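# Swap the gear shaft between the nearer station's centres

## Task

Remove the gear shaft that currently sits between the centres of the closer station and set it down on the bench top. Then fit the second gear shaft between those same centres so that its gear meshes with the master gear, and release it once it is in place.

## Robot and tools

Robot and frame. There are two arms, left_arm and right_arm, each with a parallel two-finger gripper and a wrist camera. All positions are reported in one shared scene frame whose origin lies on the table top midway between the arms. +z is up, +x points out across the table, and left_arm stands on the +y side. The names left and right refer to the arms, not to sides of any picture. Arm bases: left_arm at (-0.012, +0.290, 0) m, right_arm at (-0.049, -0.371, 0) m, both nearly unrotated about z. Fingers extend along the gripper's own +z axis and close along its y axis. The reported end_effector_position is the point between the finger pads, roughly 1 cm short of the fingertips. Reported hand positions can be slightly wrong, more so when an arm reaches far.

The 14-number row. Every commanded motion uses a row of 14 plain numbers, each between -1 and 1: dx, dy, dz, rx, ry, rz, opening for left_arm, followed by the same seven for right_arm. Both arms are always included, even if only one should move. The first six numbers of each arm are an offset, not a pose: they are expressed in that gripper's own axes and measured from the gripper pose printed in the most recent result that showed it (before any such result exists, or for a second call inside one reply, they are measured from where the arm is when the call starts). Scale: 1.0 equals 0.6 m of travel or 180 degrees of turn. rx, ry, rz form a single rotation vector. The opening number is absolute, not an offset: +1 is fully open (0.094 m), -1 is closed. Sending all-zero offsets does not pause an arm; it pulls it back toward the reference pose. Arms tend to end up low by a centimetre or more, so to keep an arm still, resend the offset back to its intended pose and raise the aim if it keeps sagging.

execute_actions. Argument actions is a list holding at most one item; pictures (true/false) chooses whether camera images come back. An empty list just returns the current state. An item with rows (1 to 15 rows) and optional steps (up to 15, default 15) runs one action; each row lasts one control step of 1/30 s, the last row repeats if rows run out, and every row is measured from the same reference pose, not from the previous row. An item with only steps (up to 300) is a wait counted from the previous result. Each control step the command is clipped to within 70 mm and 16 degrees of the measured pose, so large offsets need several actions; check the result and send the remainder.

move. Argument target is one 14-number row as above; speed is the path top speed in m/s (0.002 to 0.5, default 0.25; turning rate limit is double that in rad/s). Grippers follow straight paths that finish together, lasting 0.5 to 10 s, and the openings are sent at the start. The path does not avoid obstacles or the other arm. Faster contact hits harder, and aiming further past a contact presses harder. The result adds a move: line giving the ending (done, off_target, moving, held, fault) and any limits (paced means the pose was clipped; held means a safety check blocked some steps, after which the arm may jump faster), plus each gripper's distance from its target.

wait. Argument seconds (0 to 10): lets the simulation run with no new command.

zoom_image. Arguments camera (cam_head_left, cam_head_right, cam_left_wrist, cam_right_wrist, each 504x504) and region [x0, y0, x1, y1] in pixels from the top-left, at most 504 by 504, giving an enlarged view of the latest image.

read_manual. Optional section "licences"; returns licence text only and moves nothing.

finished_scene. Argument scene (integer) ends the current scene irreversibly and reports whether the goal was met, so call it only once the new shaft is mounted and released.

Reading results. The state line lists each gripper's position (m) and quat_wxyz. grip_measured shows finger opening on the command scale; the last value in Joint positions is the opening in metres. To hold a part, command an opening about 0.03 below grip_measured; less than that grips more gently. Hand target shows the pose the controller is driving toward. HELD marks steps where the command was partly or wholly withheld; a pose unreachable line means the clearance check altered or blocked that arm's command. FAULT lines report an arm stop. MOTOR HOT appears from 75 °C; at 90 °C an arm is halted for a while, and at 100 °C it goes limp and drops. Joint ranges (rad): waist -2.618 to 3.054, shoulder and elbow 0 to 3.142, wrist pitch and yaw -1.571 to 1.571, wrist roll -2.094 to 2.094.

The simulation keeps running between calls. Loose objects may occasionally get nudged by outside pushes.

Avoid: knocking or placing anything off the table, dropping or letting parts slip, slamming into the station or parts, pressing hard, arms bumping each other, and holding loads long enough to overheat motors.

Each tool is called after "Call:" by a JSON object that holds its "api" and its "payload", one argument or row to a line.

## Session

Call:
{"api": "execute_actions", "payload": {
  "actions": []
}}

Scene clock: 0.00 s of 6800.00 s.
left_arm: end_effector_position=(+0.7010, +0.3160, +0.1058) grip_measured=+1.000 end_effector_quat_wxyz=(+0.349, -0.472, +0.719, -0.371) | right_arm: end_effector_position=(+0.0006, +0.0972, +0.3515) grip_measured=+1.000 end_effector_quat_wxyz=(+0.393, -0.465, +0.655, +0.448)
Joint positions: left_arm=[ 0.122  2.642  2.329 -0.215  0.3   -1.226  0.094] | right_arm=[ 1.298  1.437  1.37  -0.228 -0.009  0.23   0.094]
Joint velocities: left_arm=[-0.012  0.002 -0.017 -0.037 -0.022 -0.022  0.   ] | right_arm=[-0.007  0.007 -0.032 -0.051 -0.007 -0.022  0.   ]
Motor temperatures (°C, as the motors report them): left_arm=[26 27 27 28 25 28] | right_arm=[26 27 26 29 27 27]
Hand target (left_arm): +0.701, +0.316, +0.107; +0.351, -0.471, +0.721, -0.369
Hand target (right_arm): +0.000, +0.095, +0.356; +0.395, -0.464, +0.653, +0.449

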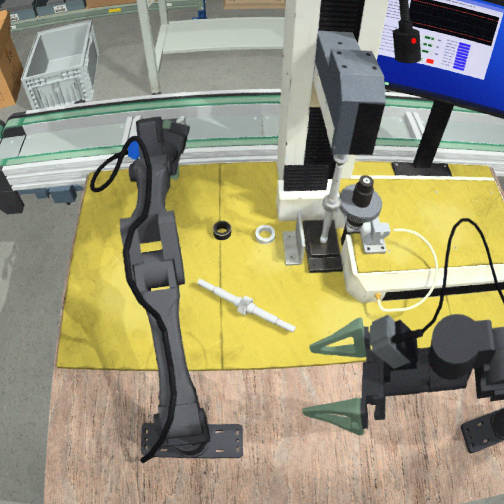

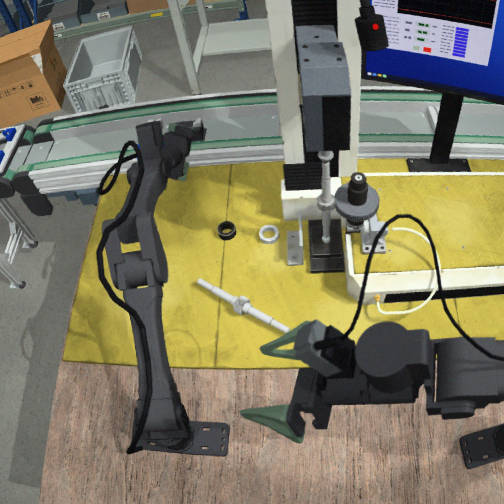

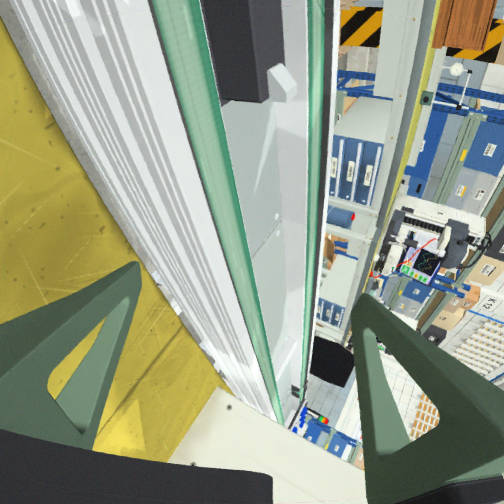

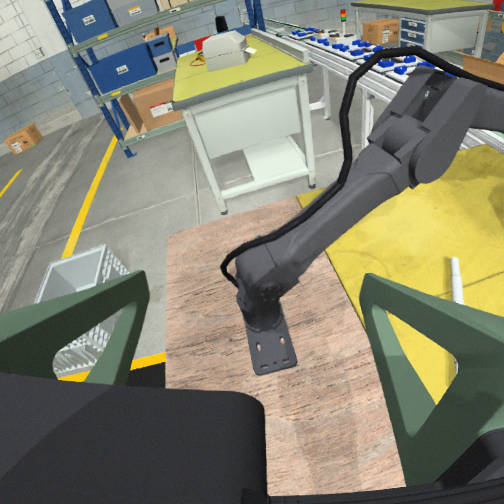

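Call:
{"api": "zoom_image", "payload": {
  "camera": "cam_head_left",
  "region": [250, 100, 450, 300]
}}

Call:
{"api": "zoom_image", "payload": {
  "camera": "cam_head_right",
  "region": [250, 100, 450, 300]
}}

Call:
{"api": "zoom_image", "payload": {
  "camera": "cam_head_left",
  "region": [180, 240, 320, 380]
}}

Region (250, 100, 450, 300) of cam_head_left's 504x504 image, scaled by 2.520, with more detail than that image has.

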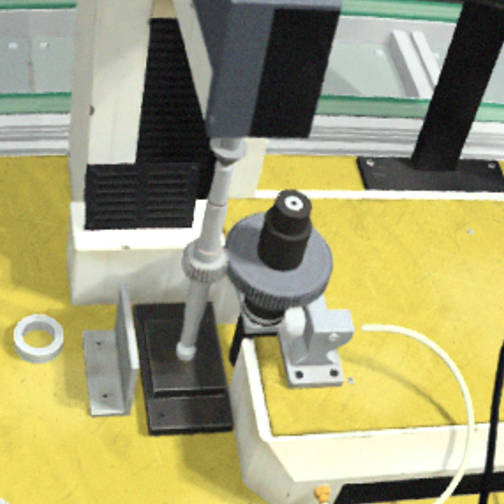

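Region (250, 100, 450, 300) of cam_head_right's 504x504 image, scaled by 2.520, with more detail than that image has.

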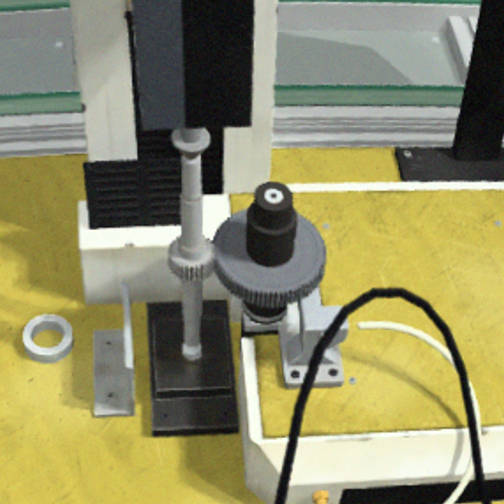

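Region (180, 240, 320, 380) of cam_head_left's 504x504 image, scaled by 3.600, with more detail than that image has.

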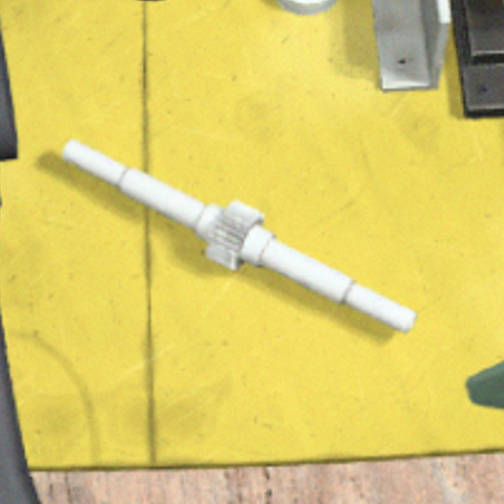

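Call:
{"api": "move", "payload": {
  "target": [0,0,0,0,0,0,1,0.153,-0.537,-0.617,0.388,-0.092,0.121,1],
  "speed": 0.4
}}

Call:
{"api": "move", "payload": {
  "target": [0.493,0.138,-0.728,0.049,-0.182,0.414,1,0,0,0,0,0,0,1],
  "speed": 0.4
}}

Call:
{"api": "move", "payload": {
  "target": [0,0,0,0.16,0,0,1,0,0,0,0,0,0,1],
  "speed": 0.4
}}

Scene clock: 42.13 s of 6800.00 s.
left_arm: end_effector_position=(+0.7010, +0.3160, +0.1058) grip_measured=+1.000 end_effector_quat_wxyz=(+0.349, -0.473, +0.719, -0.371) | right_arm: end_effector_position=(+0.2435, -0.3342, +0.3077) grip_measured=+1.000 end_effector_quat_wxyz=(+0.586, +0.029, +0.802, +0.114)
Joint positions: left_arm=[ 0.122  2.642  2.329 -0.215  0.3   -1.229  0.094] | right_arm=[-0.086  0.716  0.83  -0.407 -0.078  0.206  0.094]
Joint velocities: left_arm=[-0.012 -0.012  0.002 -0.007 -0.022 -0.066  0.   ] | right_arm=[-0.002 -0.017  0.002  0.022 -0.022 -0.022  0.   ]
Motor temperatures (°C, as the motors report them): left_arm=[26 60 32 35 25 28] | right_arm=[26 29 30 34 27 27]
Hand target (left_arm): +0.701, +0.316, +0.106; +0.349, -0.472, +0.719, -0.371
Hand target (right_arm): +0.245, -0.336, +0.300; +0.581, +0.028, +0.806, +0.112
Off the commanded pose (left_arm): 0.000 m, 0 deg.
Off the commanded pose (right_arm): 0.009 m, 0 deg.
After step 90, 36.77 s passed at rest.
move: done

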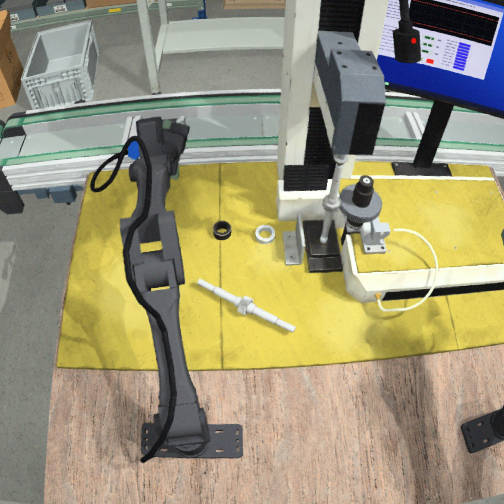

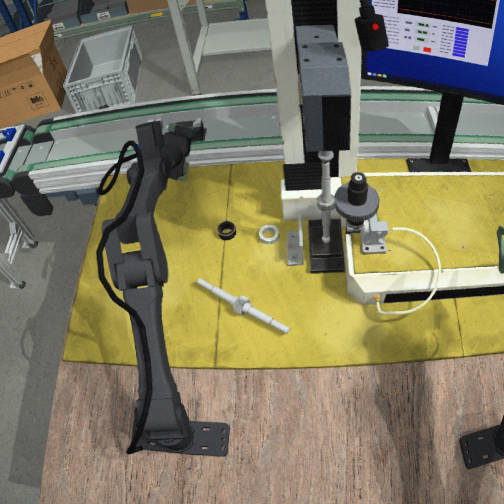

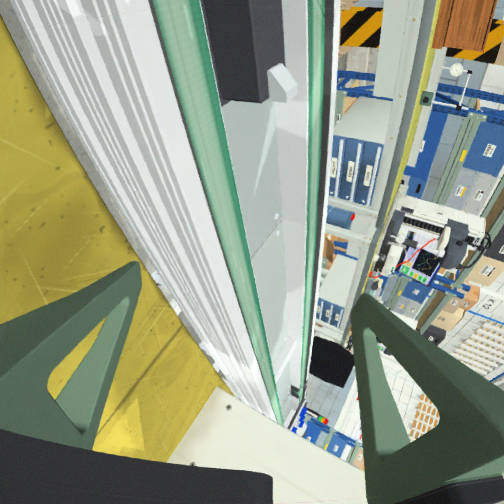

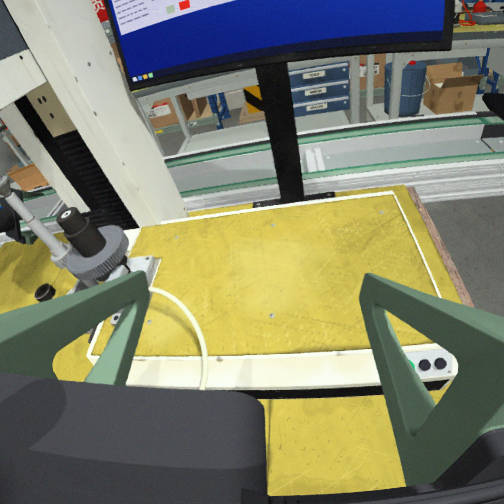

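Scene clock: 44.90 s of 6800.00 s.
left_arm: end_effector_position=(+0.2001, +0.1582, +0.1999) grip_measured=+1.000 end_effector_quat_wxyz=(+0.703, -0.008, +0.711, -0.011) | right_arm: end_effector_position=(+0.2435, -0.3342, +0.3077) grip_measured=+1.000 end_effector_quat_wxyz=(+0.586, +0.029, +0.802, +0.114)
Joint positions: left_arm=[-1.316  0.786  0.137  0.604 -1.325 -0.071  0.094] | right_arm=[-0.086  0.716  0.83  -0.407 -0.078  0.206  0.094]
Joint velocities: left_arm=[ 0.002  0.017 -0.007 -0.022 -0.007  0.051  0.   ] | right_arm=[-0.002  0.012 -0.007 -0.022 -0.051 -0.051  0.   ]
Motor temperatures (°C, as the motors report them): left_arm=[26 57 32 35 25 28] | right_arm=[26 29 30 34 27 27]
Hand target (left_arm): +0.199, +0.156, +0.203; +0.704, -0.008, +0.710, -0.009
Hand target (right_arm): +0.243, -0.334, +0.308; +0.586, +0.029, +0.802, +0.114
Off the commanded pose (left_arm): 0.009 m, 2 deg.
Off the commanded pose (right_arm): 0.000 m, 0 deg.
move: done

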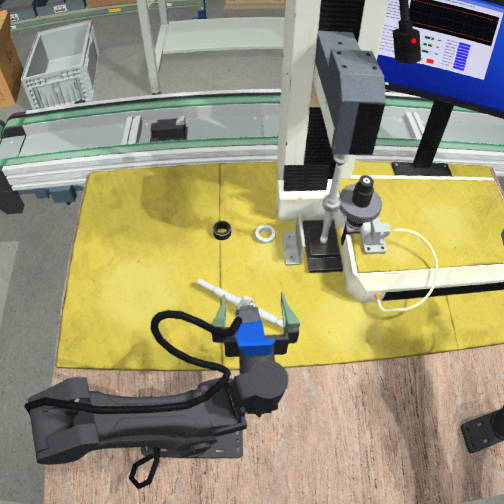

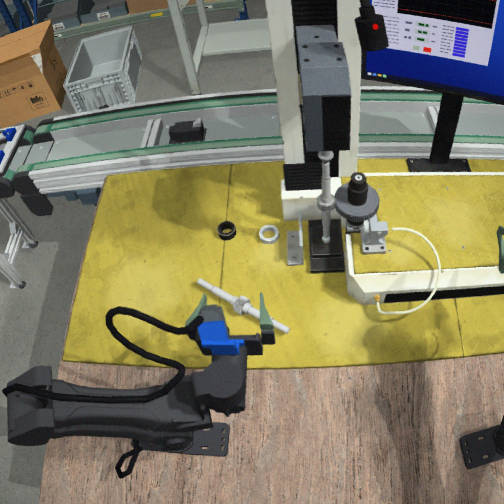

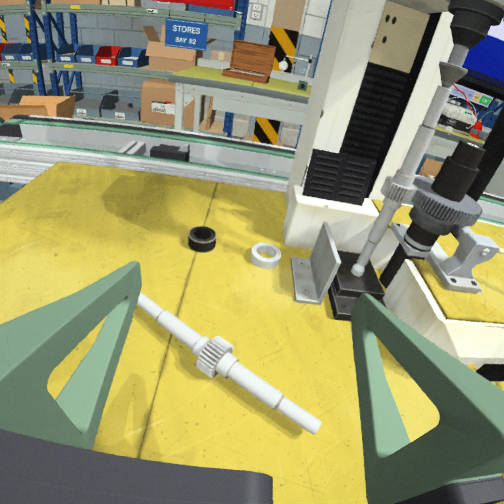

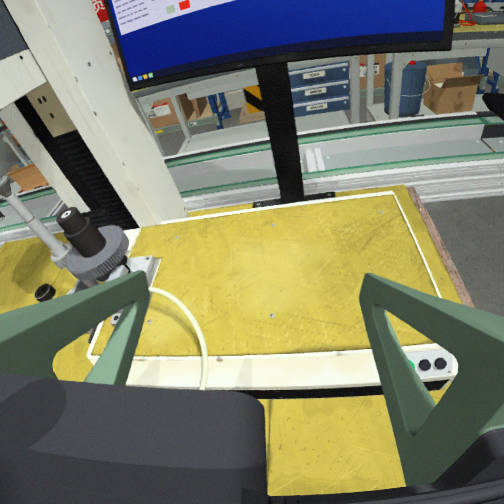

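Scene clock: 46.70 s of 6800.00 s.
left_arm: end_effector_position=(+0.2010, +0.1574, +0.1977) grip_measured=+1.000 end_effector_quat_wxyz=(+0.686, +0.167, +0.684, -0.185) | right_arm: end_effector_position=(+0.2435, -0.3342, +0.3077) grip_measured=+1.000 end_effector_quat_wxyz=(+0.586, +0.029, +0.802, +0.114)
Joint positions: left_arm=[-0.689  0.077  0.062  0.025 -0.198 -0.022  0.094] | right_arm=[-0.086  0.716  0.83  -0.407 -0.078  0.206  0.094]
Joint velocities: left_arm=[-0.012 -0.002  0.002  0.022 -0.022  0.037  0.   ] | right_arm=[ 0.002  0.007 -0.022 -0.007  0.037 -0.051  0.   ]
Motor temperatures (°C, as the motors report them): left_arm=[26 55 32 35 25 28] | right_arm=[26 29 30 34 27 27]
Hand target (left_arm): +0.201, +0.158, +0.202; +0.683, +0.169, +0.686, -0.185
Hand target (right_arm): +0.243, -0.334, +0.308; +0.586, +0.029, +0.802, +0.114
Off the commanded pose (left_arm): 0.003 m, 0 deg.
Off the commanded pose (right_arm): 0.000 m, 0 deg.
move: done; limits=paced

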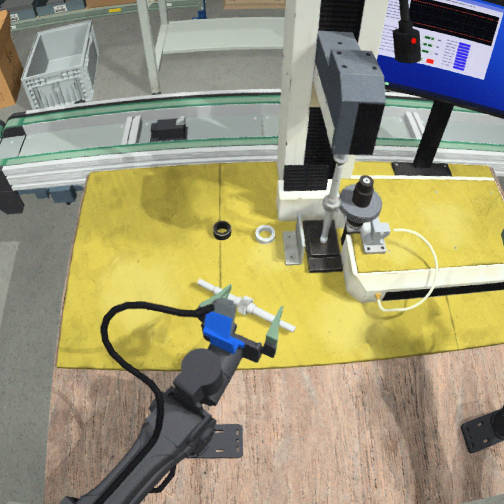

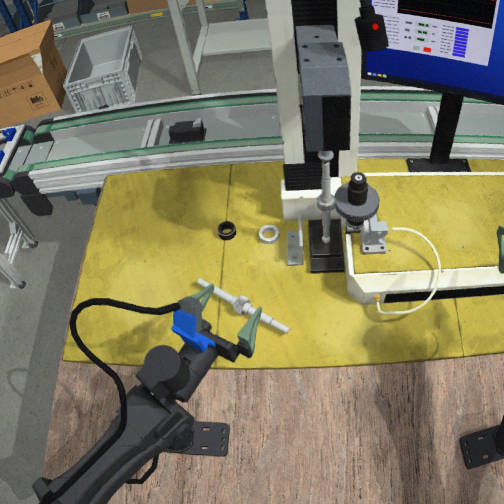

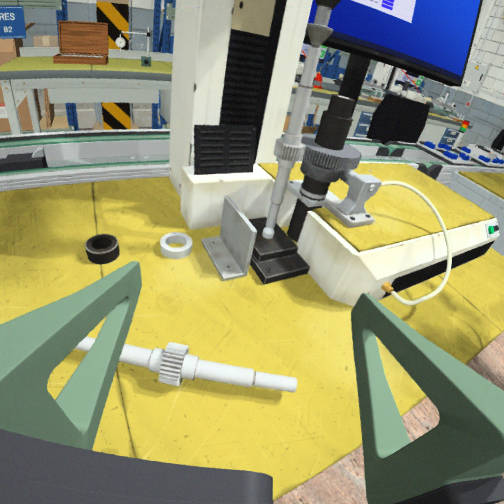

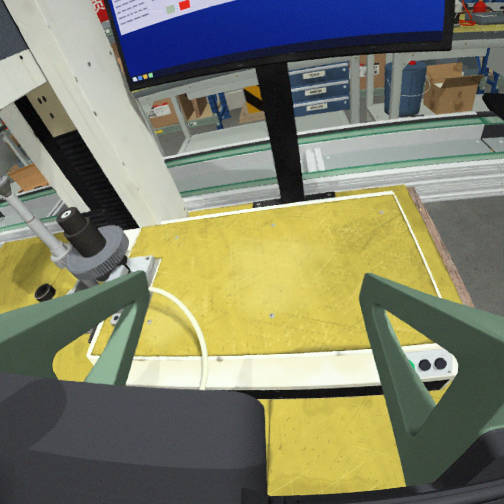

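Call:
{"api": "zoom_image", "payload": {
  "camera": "cam_left_wrist",
  "region": [170, 0, 430, 290]
}}

Region (170, 0, 430, 290) of cam_left_wrist's 504x504 image, scaled by 1.738, with more detail than that image has; it fills the left 452 columns of this view, and the rest is white.

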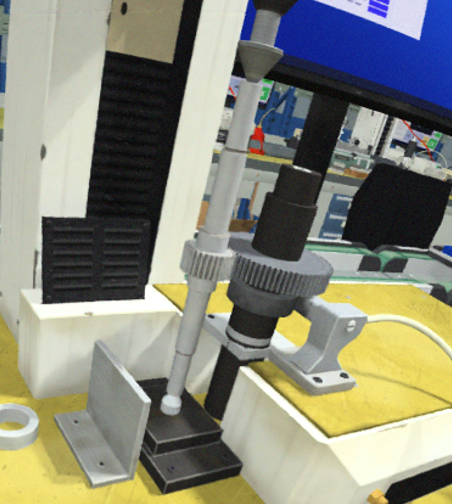

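Call:
{"api": "move", "payload": {
  "target": [-0.05,-0.04,0.2,0,0,0,1,0,0,0,0,0,0,1]
}}

Scene clock: 65.03 s of 6800.00 s.
left_arm: end_effector_position=(+0.2884, +0.0768, +0.2197) grip_measured=+1.000 end_effector_quat_wxyz=(+0.678, +0.173, +0.689, -0.188) | right_arm: end_effector_position=(+0.2435, -0.3342, +0.3077) grip_measured=+1.000 end_effector_quat_wxyz=(+0.586, +0.029, +0.802, +0.114)
Joint positions: left_arm=[-0.704  1.135  0.326  0.8   -0.199 -0.026  0.094] | right_arm=[-0.086  0.716  0.83  -0.407 -0.078  0.206  0.094]
Joint velocities: left_arm=[ 0.007  0.002 -0.012 -0.051  0.022 -0.066  0.   ] | right_arm=[ 0.002  0.002  0.007  0.007 -0.066 -0.007  0.   ]
Motor temperatures (°C, as the motors report them): left_arm=[26 40 35 36 25 28] | right_arm=[26 28 30 35 27 27]
Hand target (left_arm): +0.294, +0.078, +0.227; +0.686, +0.167, +0.684, -0.185
Hand target (right_arm): +0.243, -0.334, +0.308; +0.586, +0.029, +0.802, +0.114
Off the commanded pose (left_arm): 0.012 m, 1 deg.
Off the commanded pose (right_arm): 0.000 m, 0 deg.
After step 90, 13.87 s passed at rest.
move: off_target (left_arm)

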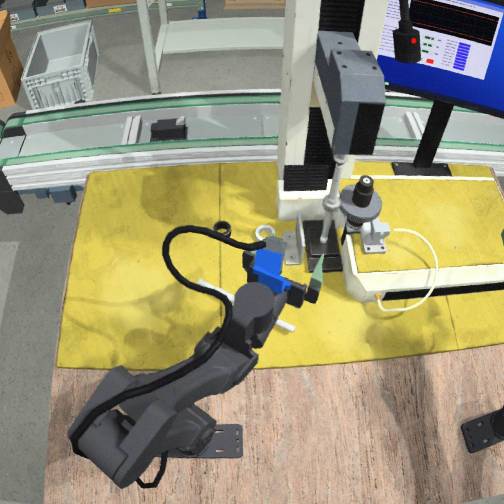

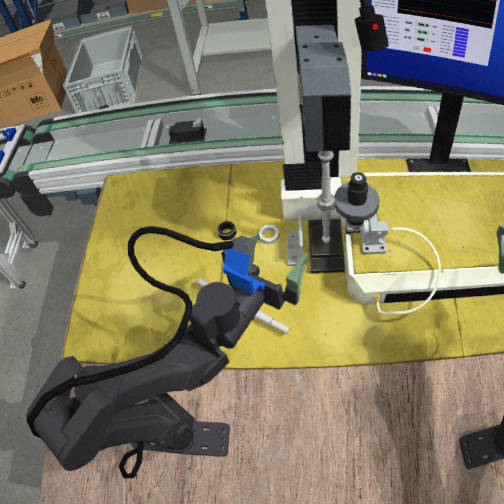

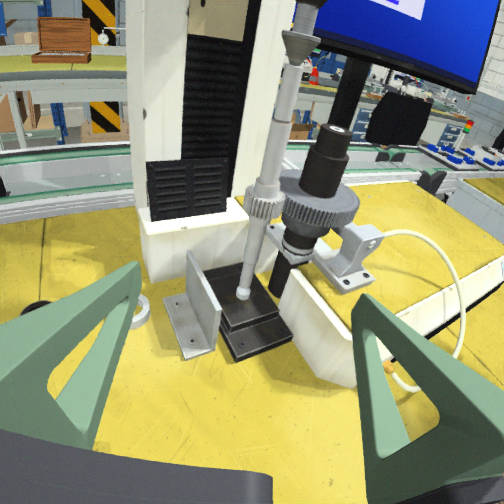

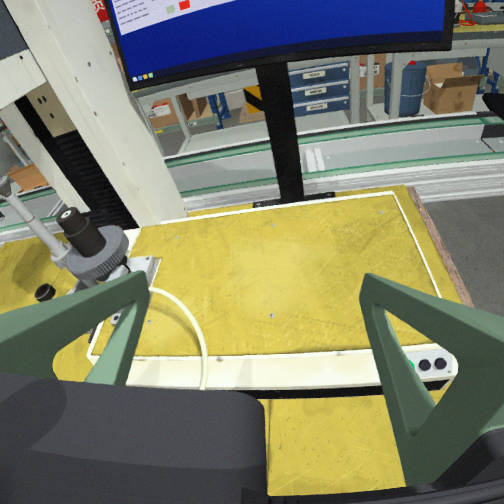

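Call:
{"api": "move", "payload": {
  "target": [-0.02,0,0.15,0,0,0,0.2,0,0,0,-0.2,0,0,1]
}}

Scene clock: 76.60 s of 6800.00 s.
left_arm: end_effector_position=(+0.3610, +0.0326, +0.2233) grip_measured=+0.202 end_effector_quat_wxyz=(+0.673, +0.176, +0.694, -0.186) | right_arm: end_effector_position=(+0.2437, -0.3339, +0.3151) grip_measured=+1.000 end_effector_quat_wxyz=(+0.573, -0.155, +0.724, +0.352)
Joint positions: left_arm=[-0.651  1.512  0.622  0.863 -0.146 -0.026  0.056] | right_arm=[-0.644  0.95   0.784 -0.123 -1.231  0.066  0.094]
Joint velocities: left_arm=[-0.012  0.022 -0.007 -0.037 -0.022 -0.051  0.   ] | right_arm=[ 0.012 -0.002 -0.002  0.037  0.022 -0.007  0.   ]
Motor temperatures (°C, as the motors report them): left_arm=[26 37 34 38 25 28] | right_arm=[26 27 30 35 27 27]
Hand target (left_arm): +0.366, +0.032, +0.230; +0.679, +0.174, +0.689, -0.188
Hand target (right_arm): +0.243, -0.335, +0.308; +0.570, -0.153, +0.724, +0.356
Off the commanded pose (left_arm): 0.010 m, 1 deg.
Off the commanded pose (right_arm): 0.007 m, 1 deg.
After step 90, 6.63 s passed at rest.
move: done

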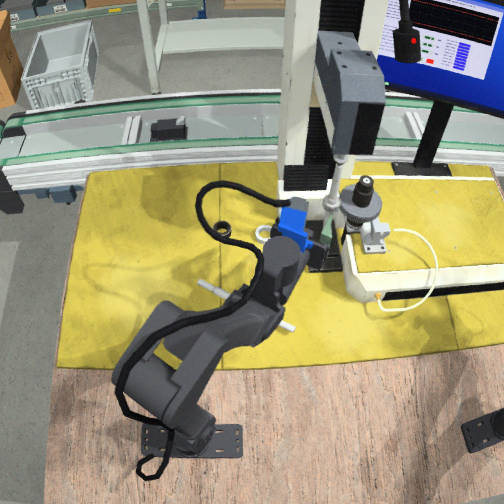

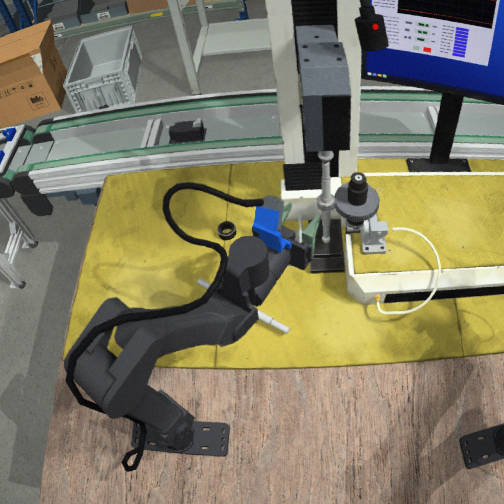

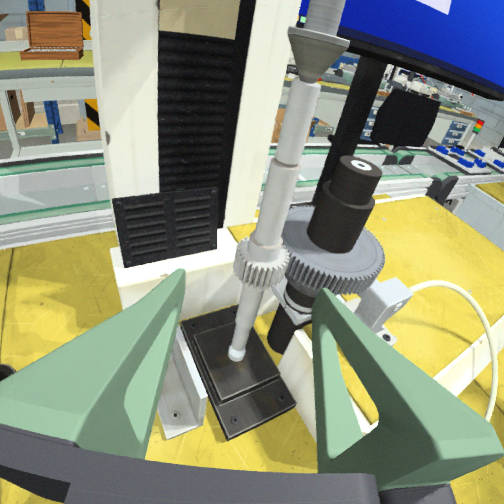

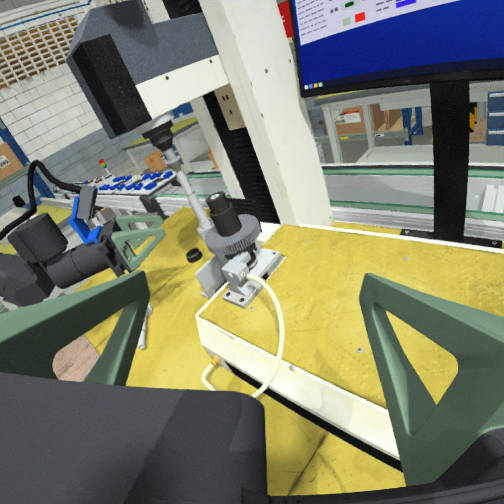

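Call:
{"api": "move", "payload": {
  "target": [-0.012,-0.017,0.1,0,0,0,0.2,0,0,0,0,0,0,1],
  "speed": 0.1
}}

Scene clock: 85.03 s of 6800.00 s.
left_arm: end_effector_position=(+0.4054, -0.0022, +0.2306) grip_measured=+0.202 end_effector_quat_wxyz=(+0.678, +0.174, +0.689, -0.189) | right_arm: end_effector_position=(+0.2435, -0.3337, +0.3154) grip_measured=+1.000 end_effector_quat_wxyz=(+0.574, -0.156, +0.723, +0.352)
Joint positions: left_arm=[-0.651  1.71   0.847  0.854 -0.145 -0.026  0.056] | right_arm=[-0.644  0.95   0.784 -0.121 -1.233  0.066  0.094]
Joint velocities: left_arm=[ 0.007  0.002 -0.002 -0.051 -0.066  0.11   0.001] | right_arm=[-0.007  0.007 -0.002 -0.022 -0.022  0.022  0.   ]
Motor temperatures (°C, as the motors report them): left_arm=[26 36 35 39 25 28] | right_arm=[27 27 30 35 27 27]
Hand target (left_arm): +0.408, -0.006, +0.228; +0.673, +0.176, +0.694, -0.186
Hand target (right_arm): +0.244, -0.334, +0.315; +0.573, -0.155, +0.724, +0.352
Off the commanded pose (left_arm): 0.005 m, 1 deg.
Off the commanded pose (right_arm): 0.000 m, 0 deg.
After step 90, 4.50 s passed at rest.
move: done

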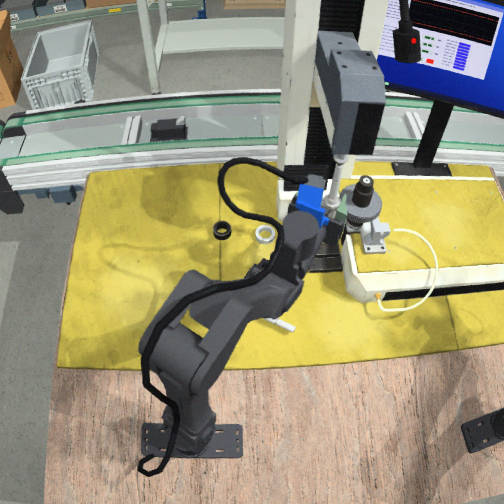

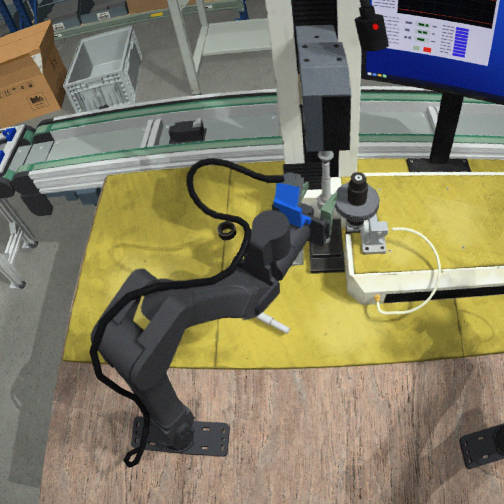

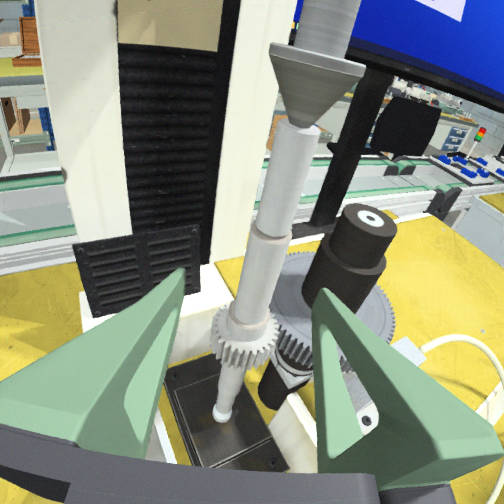

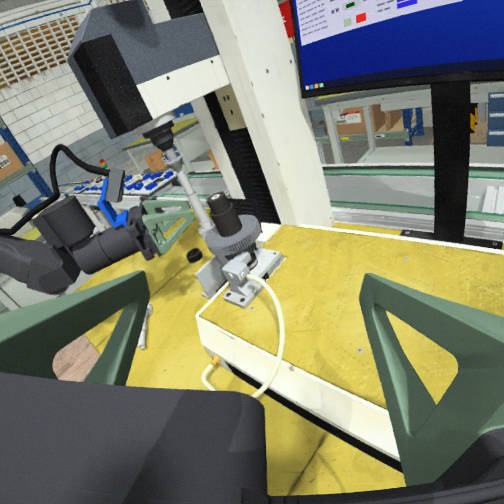

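Call:
{"api": "move", "payload": {
  "target": [0.015,-0.008,0.055,0,0,0,0.1,0,0,0,0,0,0,1],
  "speed": 0.08
}}

Call:
{"api": "zoom_image", "payload": {
  "camera": "cam_right_wrist",
  "region": [60, 80, 300, 320]
}}

Scene clock: 93.47 s of 6800.00 s.
left_arm: end_effector_position=(+0.4276, -0.0196, +0.2140) grip_measured=+0.102 end_effector_quat_wxyz=(+0.671, +0.177, +0.696, -0.186) | right_arm: end_effector_position=(+0.2435, -0.3337, +0.3154) grip_measured=+1.000 end_effector_quat_wxyz=(+0.574, -0.156, +0.723, +0.352)
Joint positions: left_arm=[-0.651  1.834  0.947  0.857 -0.145 -0.026  0.052] | right_arm=[-0.644  0.95   0.784 -0.121 -1.233  0.066  0.094]
Joint velocities: left_arm=[ 0.017  0.007  0.002 -0.051  0.095 -0.051 -0.   ] | right_arm=[ 0.002 -0.012 -0.007 -0.139 -0.022 -0.022  0.   ]
Motor temperatures (°C, as the motors report them): left_arm=[26 37 35 39 25 28] | right_arm=[26 27 30 35 27 27]
Hand target (left_arm): +0.431, -0.023, +0.221; +0.678, +0.174, +0.689, -0.189
Hand target (right_arm): +0.244, -0.334, +0.315; +0.574, -0.156, +0.723, +0.352
Off the commanded pose (left_arm): 0.009 m, 1 deg.
Off the commanded pose (right_arm): 0.000 m, 0 deg.
After step 90, 4.67 s passed at rest.
move: done

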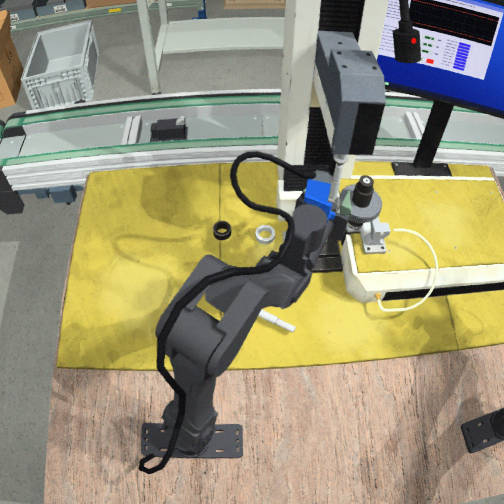

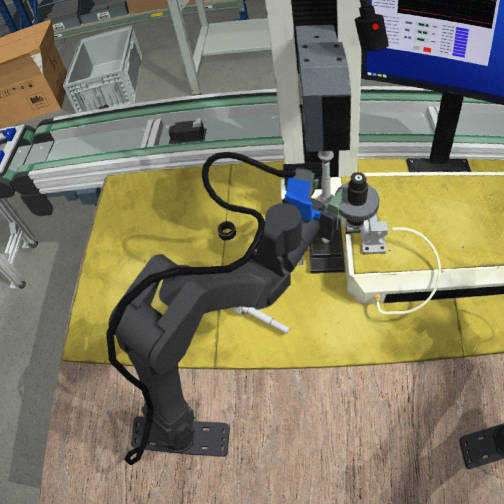

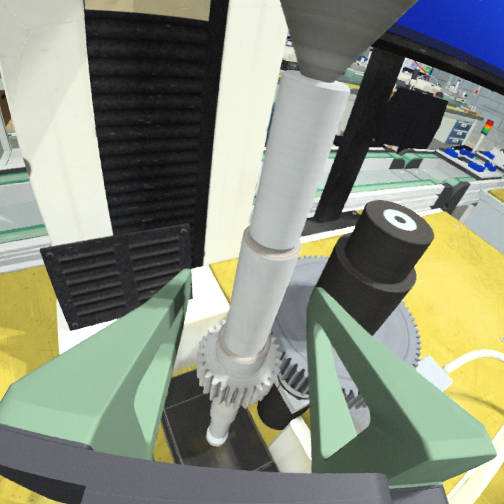

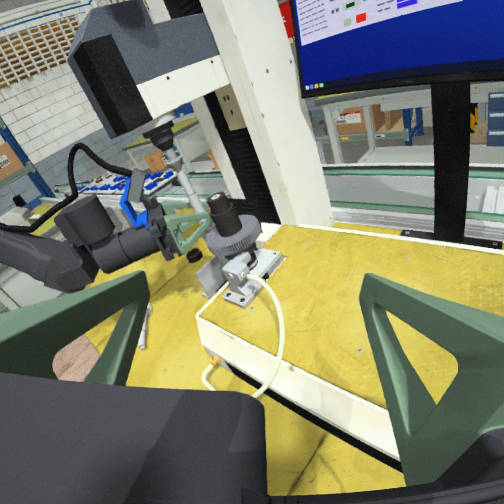

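Region (60, 80, 300, 320) of cam_right_wrist's 504x504 image, scaled by 2.100, with more detail than that image has.

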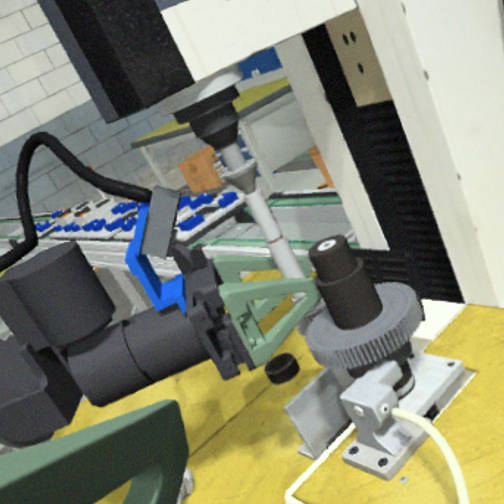

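About there; advance slightly, close.

Call:
{"api": "move", "payload": {
  "target": [-0.01,-0.005,0.015,0,0,0,0.1,0,0,0,0,0,0,1],
  "speed": 0.05
}}

Call:
{"api": "move", "payload": {
  "target": [0,0,0,0,0,0,-0.5,0,0,0,0,0,0,1]
}}

Scene clock: 99.70 s of 6800.00 s.
left_arm: end_effector_position=(+0.4312, -0.0224, +0.2260) grip_measured=+0.102 end_effector_quat_wxyz=(+0.679, +0.173, +0.688, -0.189) | right_arm: end_effector_position=(+0.2435, -0.3337, +0.3154) grip_measured=+1.000 end_effector_quat_wxyz=(+0.574, -0.156, +0.723, +0.352)
Joint positions: left_arm=[-0.651  1.834  0.977  0.851 -0.145 -0.026  0.052] | right_arm=[-0.644  0.95   0.784 -0.121 -1.233  0.066  0.094]
Joint velocities: left_arm=[-0.007 -0.022 -0.002 -0.066 -0.037 -0.022  0.001] | right_arm=[ 0.017 -0.012  0.002  0.022 -0.081  0.051  0.   ]
Motor temperatures (°C, as the motors report them): left_arm=[26 38 35 39 25 28] | right_arm=[26 27 31 35 27 27]
Hand target (left_arm): +0.434, -0.027, +0.220; +0.671, +0.177, +0.695, -0.186
Hand target (right_arm): +0.244, -0.334, +0.315; +0.574, -0.156, +0.723, +0.352
Off the commanded pose (left_arm): 0.008 m, 1 deg.
Off the commanded pose (right_arm): 0.000 m, 0 deg.
After step 90, 2.50 s passed at rest.
move: done

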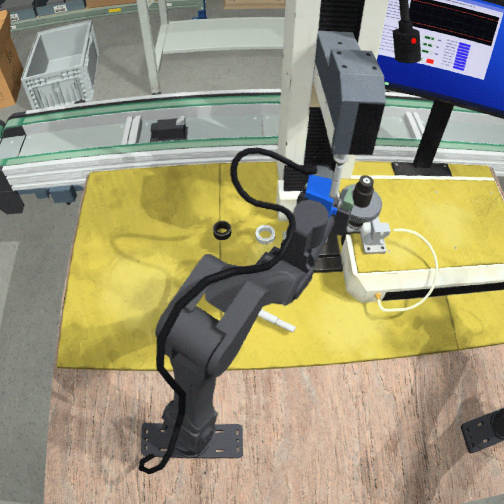

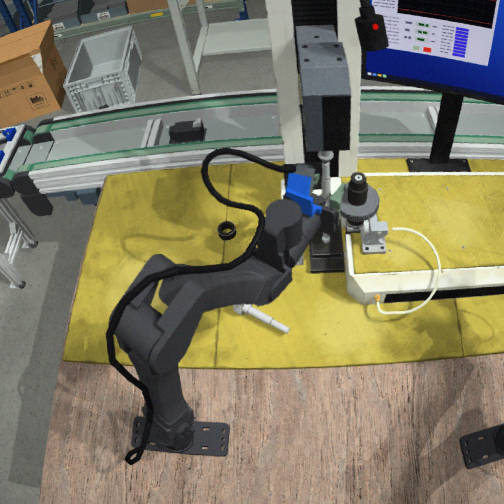

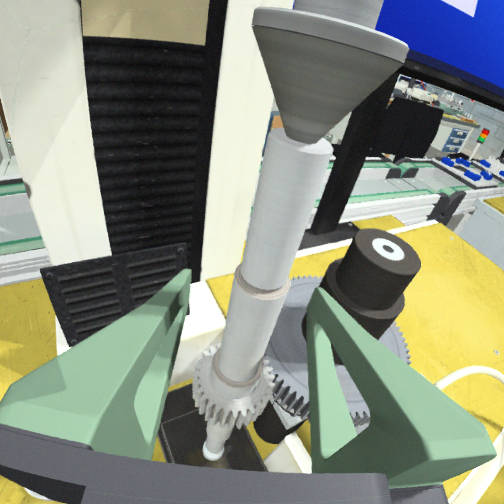

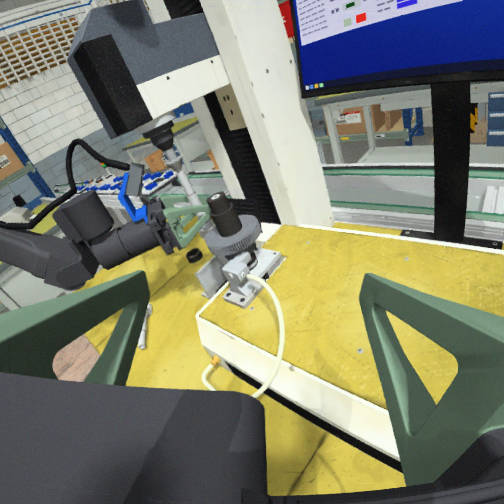

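Scene clock: 100.20 s of 6800.00 s.
left_arm: end_effector_position=(+0.4312, -0.0224, +0.2260) grip_measured=-0.498 end_effector_quat_wxyz=(+0.679, +0.173, +0.688, -0.189) | right_arm: end_effector_position=(+0.2435, -0.3337, +0.3154) grip_measured=+1.000 end_effector_quat_wxyz=(+0.574, -0.156, +0.723, +0.352)
Joint positions: left_arm=[-0.651  1.834  0.977  0.851 -0.145 -0.026  0.024] | right_arm=[-0.644  0.95   0.784 -0.121 -1.233  0.066  0.094]
Joint velocities: left_arm=[ 0.012 -0.017 -0.007 -0.066 -0.022  0.007 -0.   ] | right_arm=[-0.007 -0.002  0.007  0.022 -0.022 -0.022  0.   ]
Motor temperatures (°C, as the motors report them): left_arm=[26 39 35 39 25 28] | right_arm=[26 27 31 35 27 27]
Hand target (left_arm): +0.431, -0.022, +0.226; +0.679, +0.173, +0.688, -0.189
Hand target (right_arm): +0.244, -0.334, +0.315; +0.574, -0.156, +0.723, +0.352
Off the commanded pose (left_arm): 0.000 m, 0 deg.
Off the commanded pose (right_arm): 0.000 m, 0 deg.
move: done

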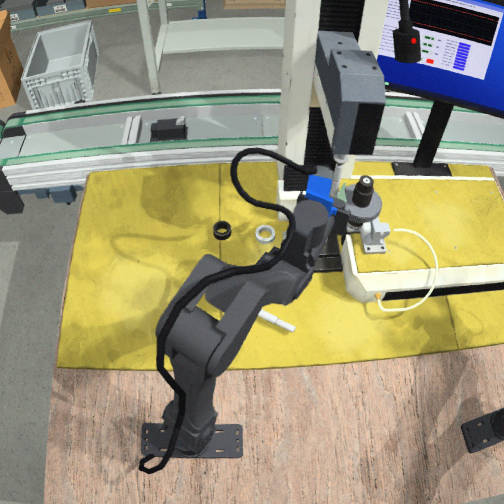

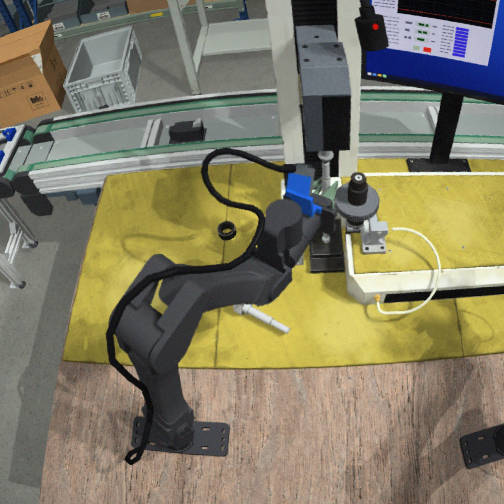

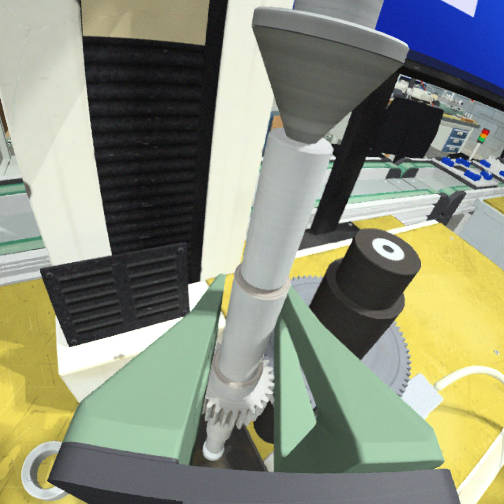

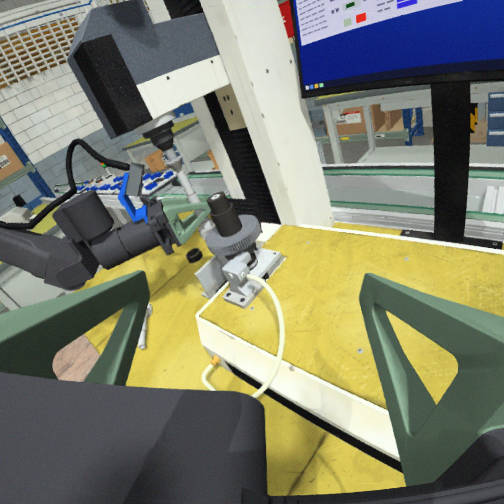

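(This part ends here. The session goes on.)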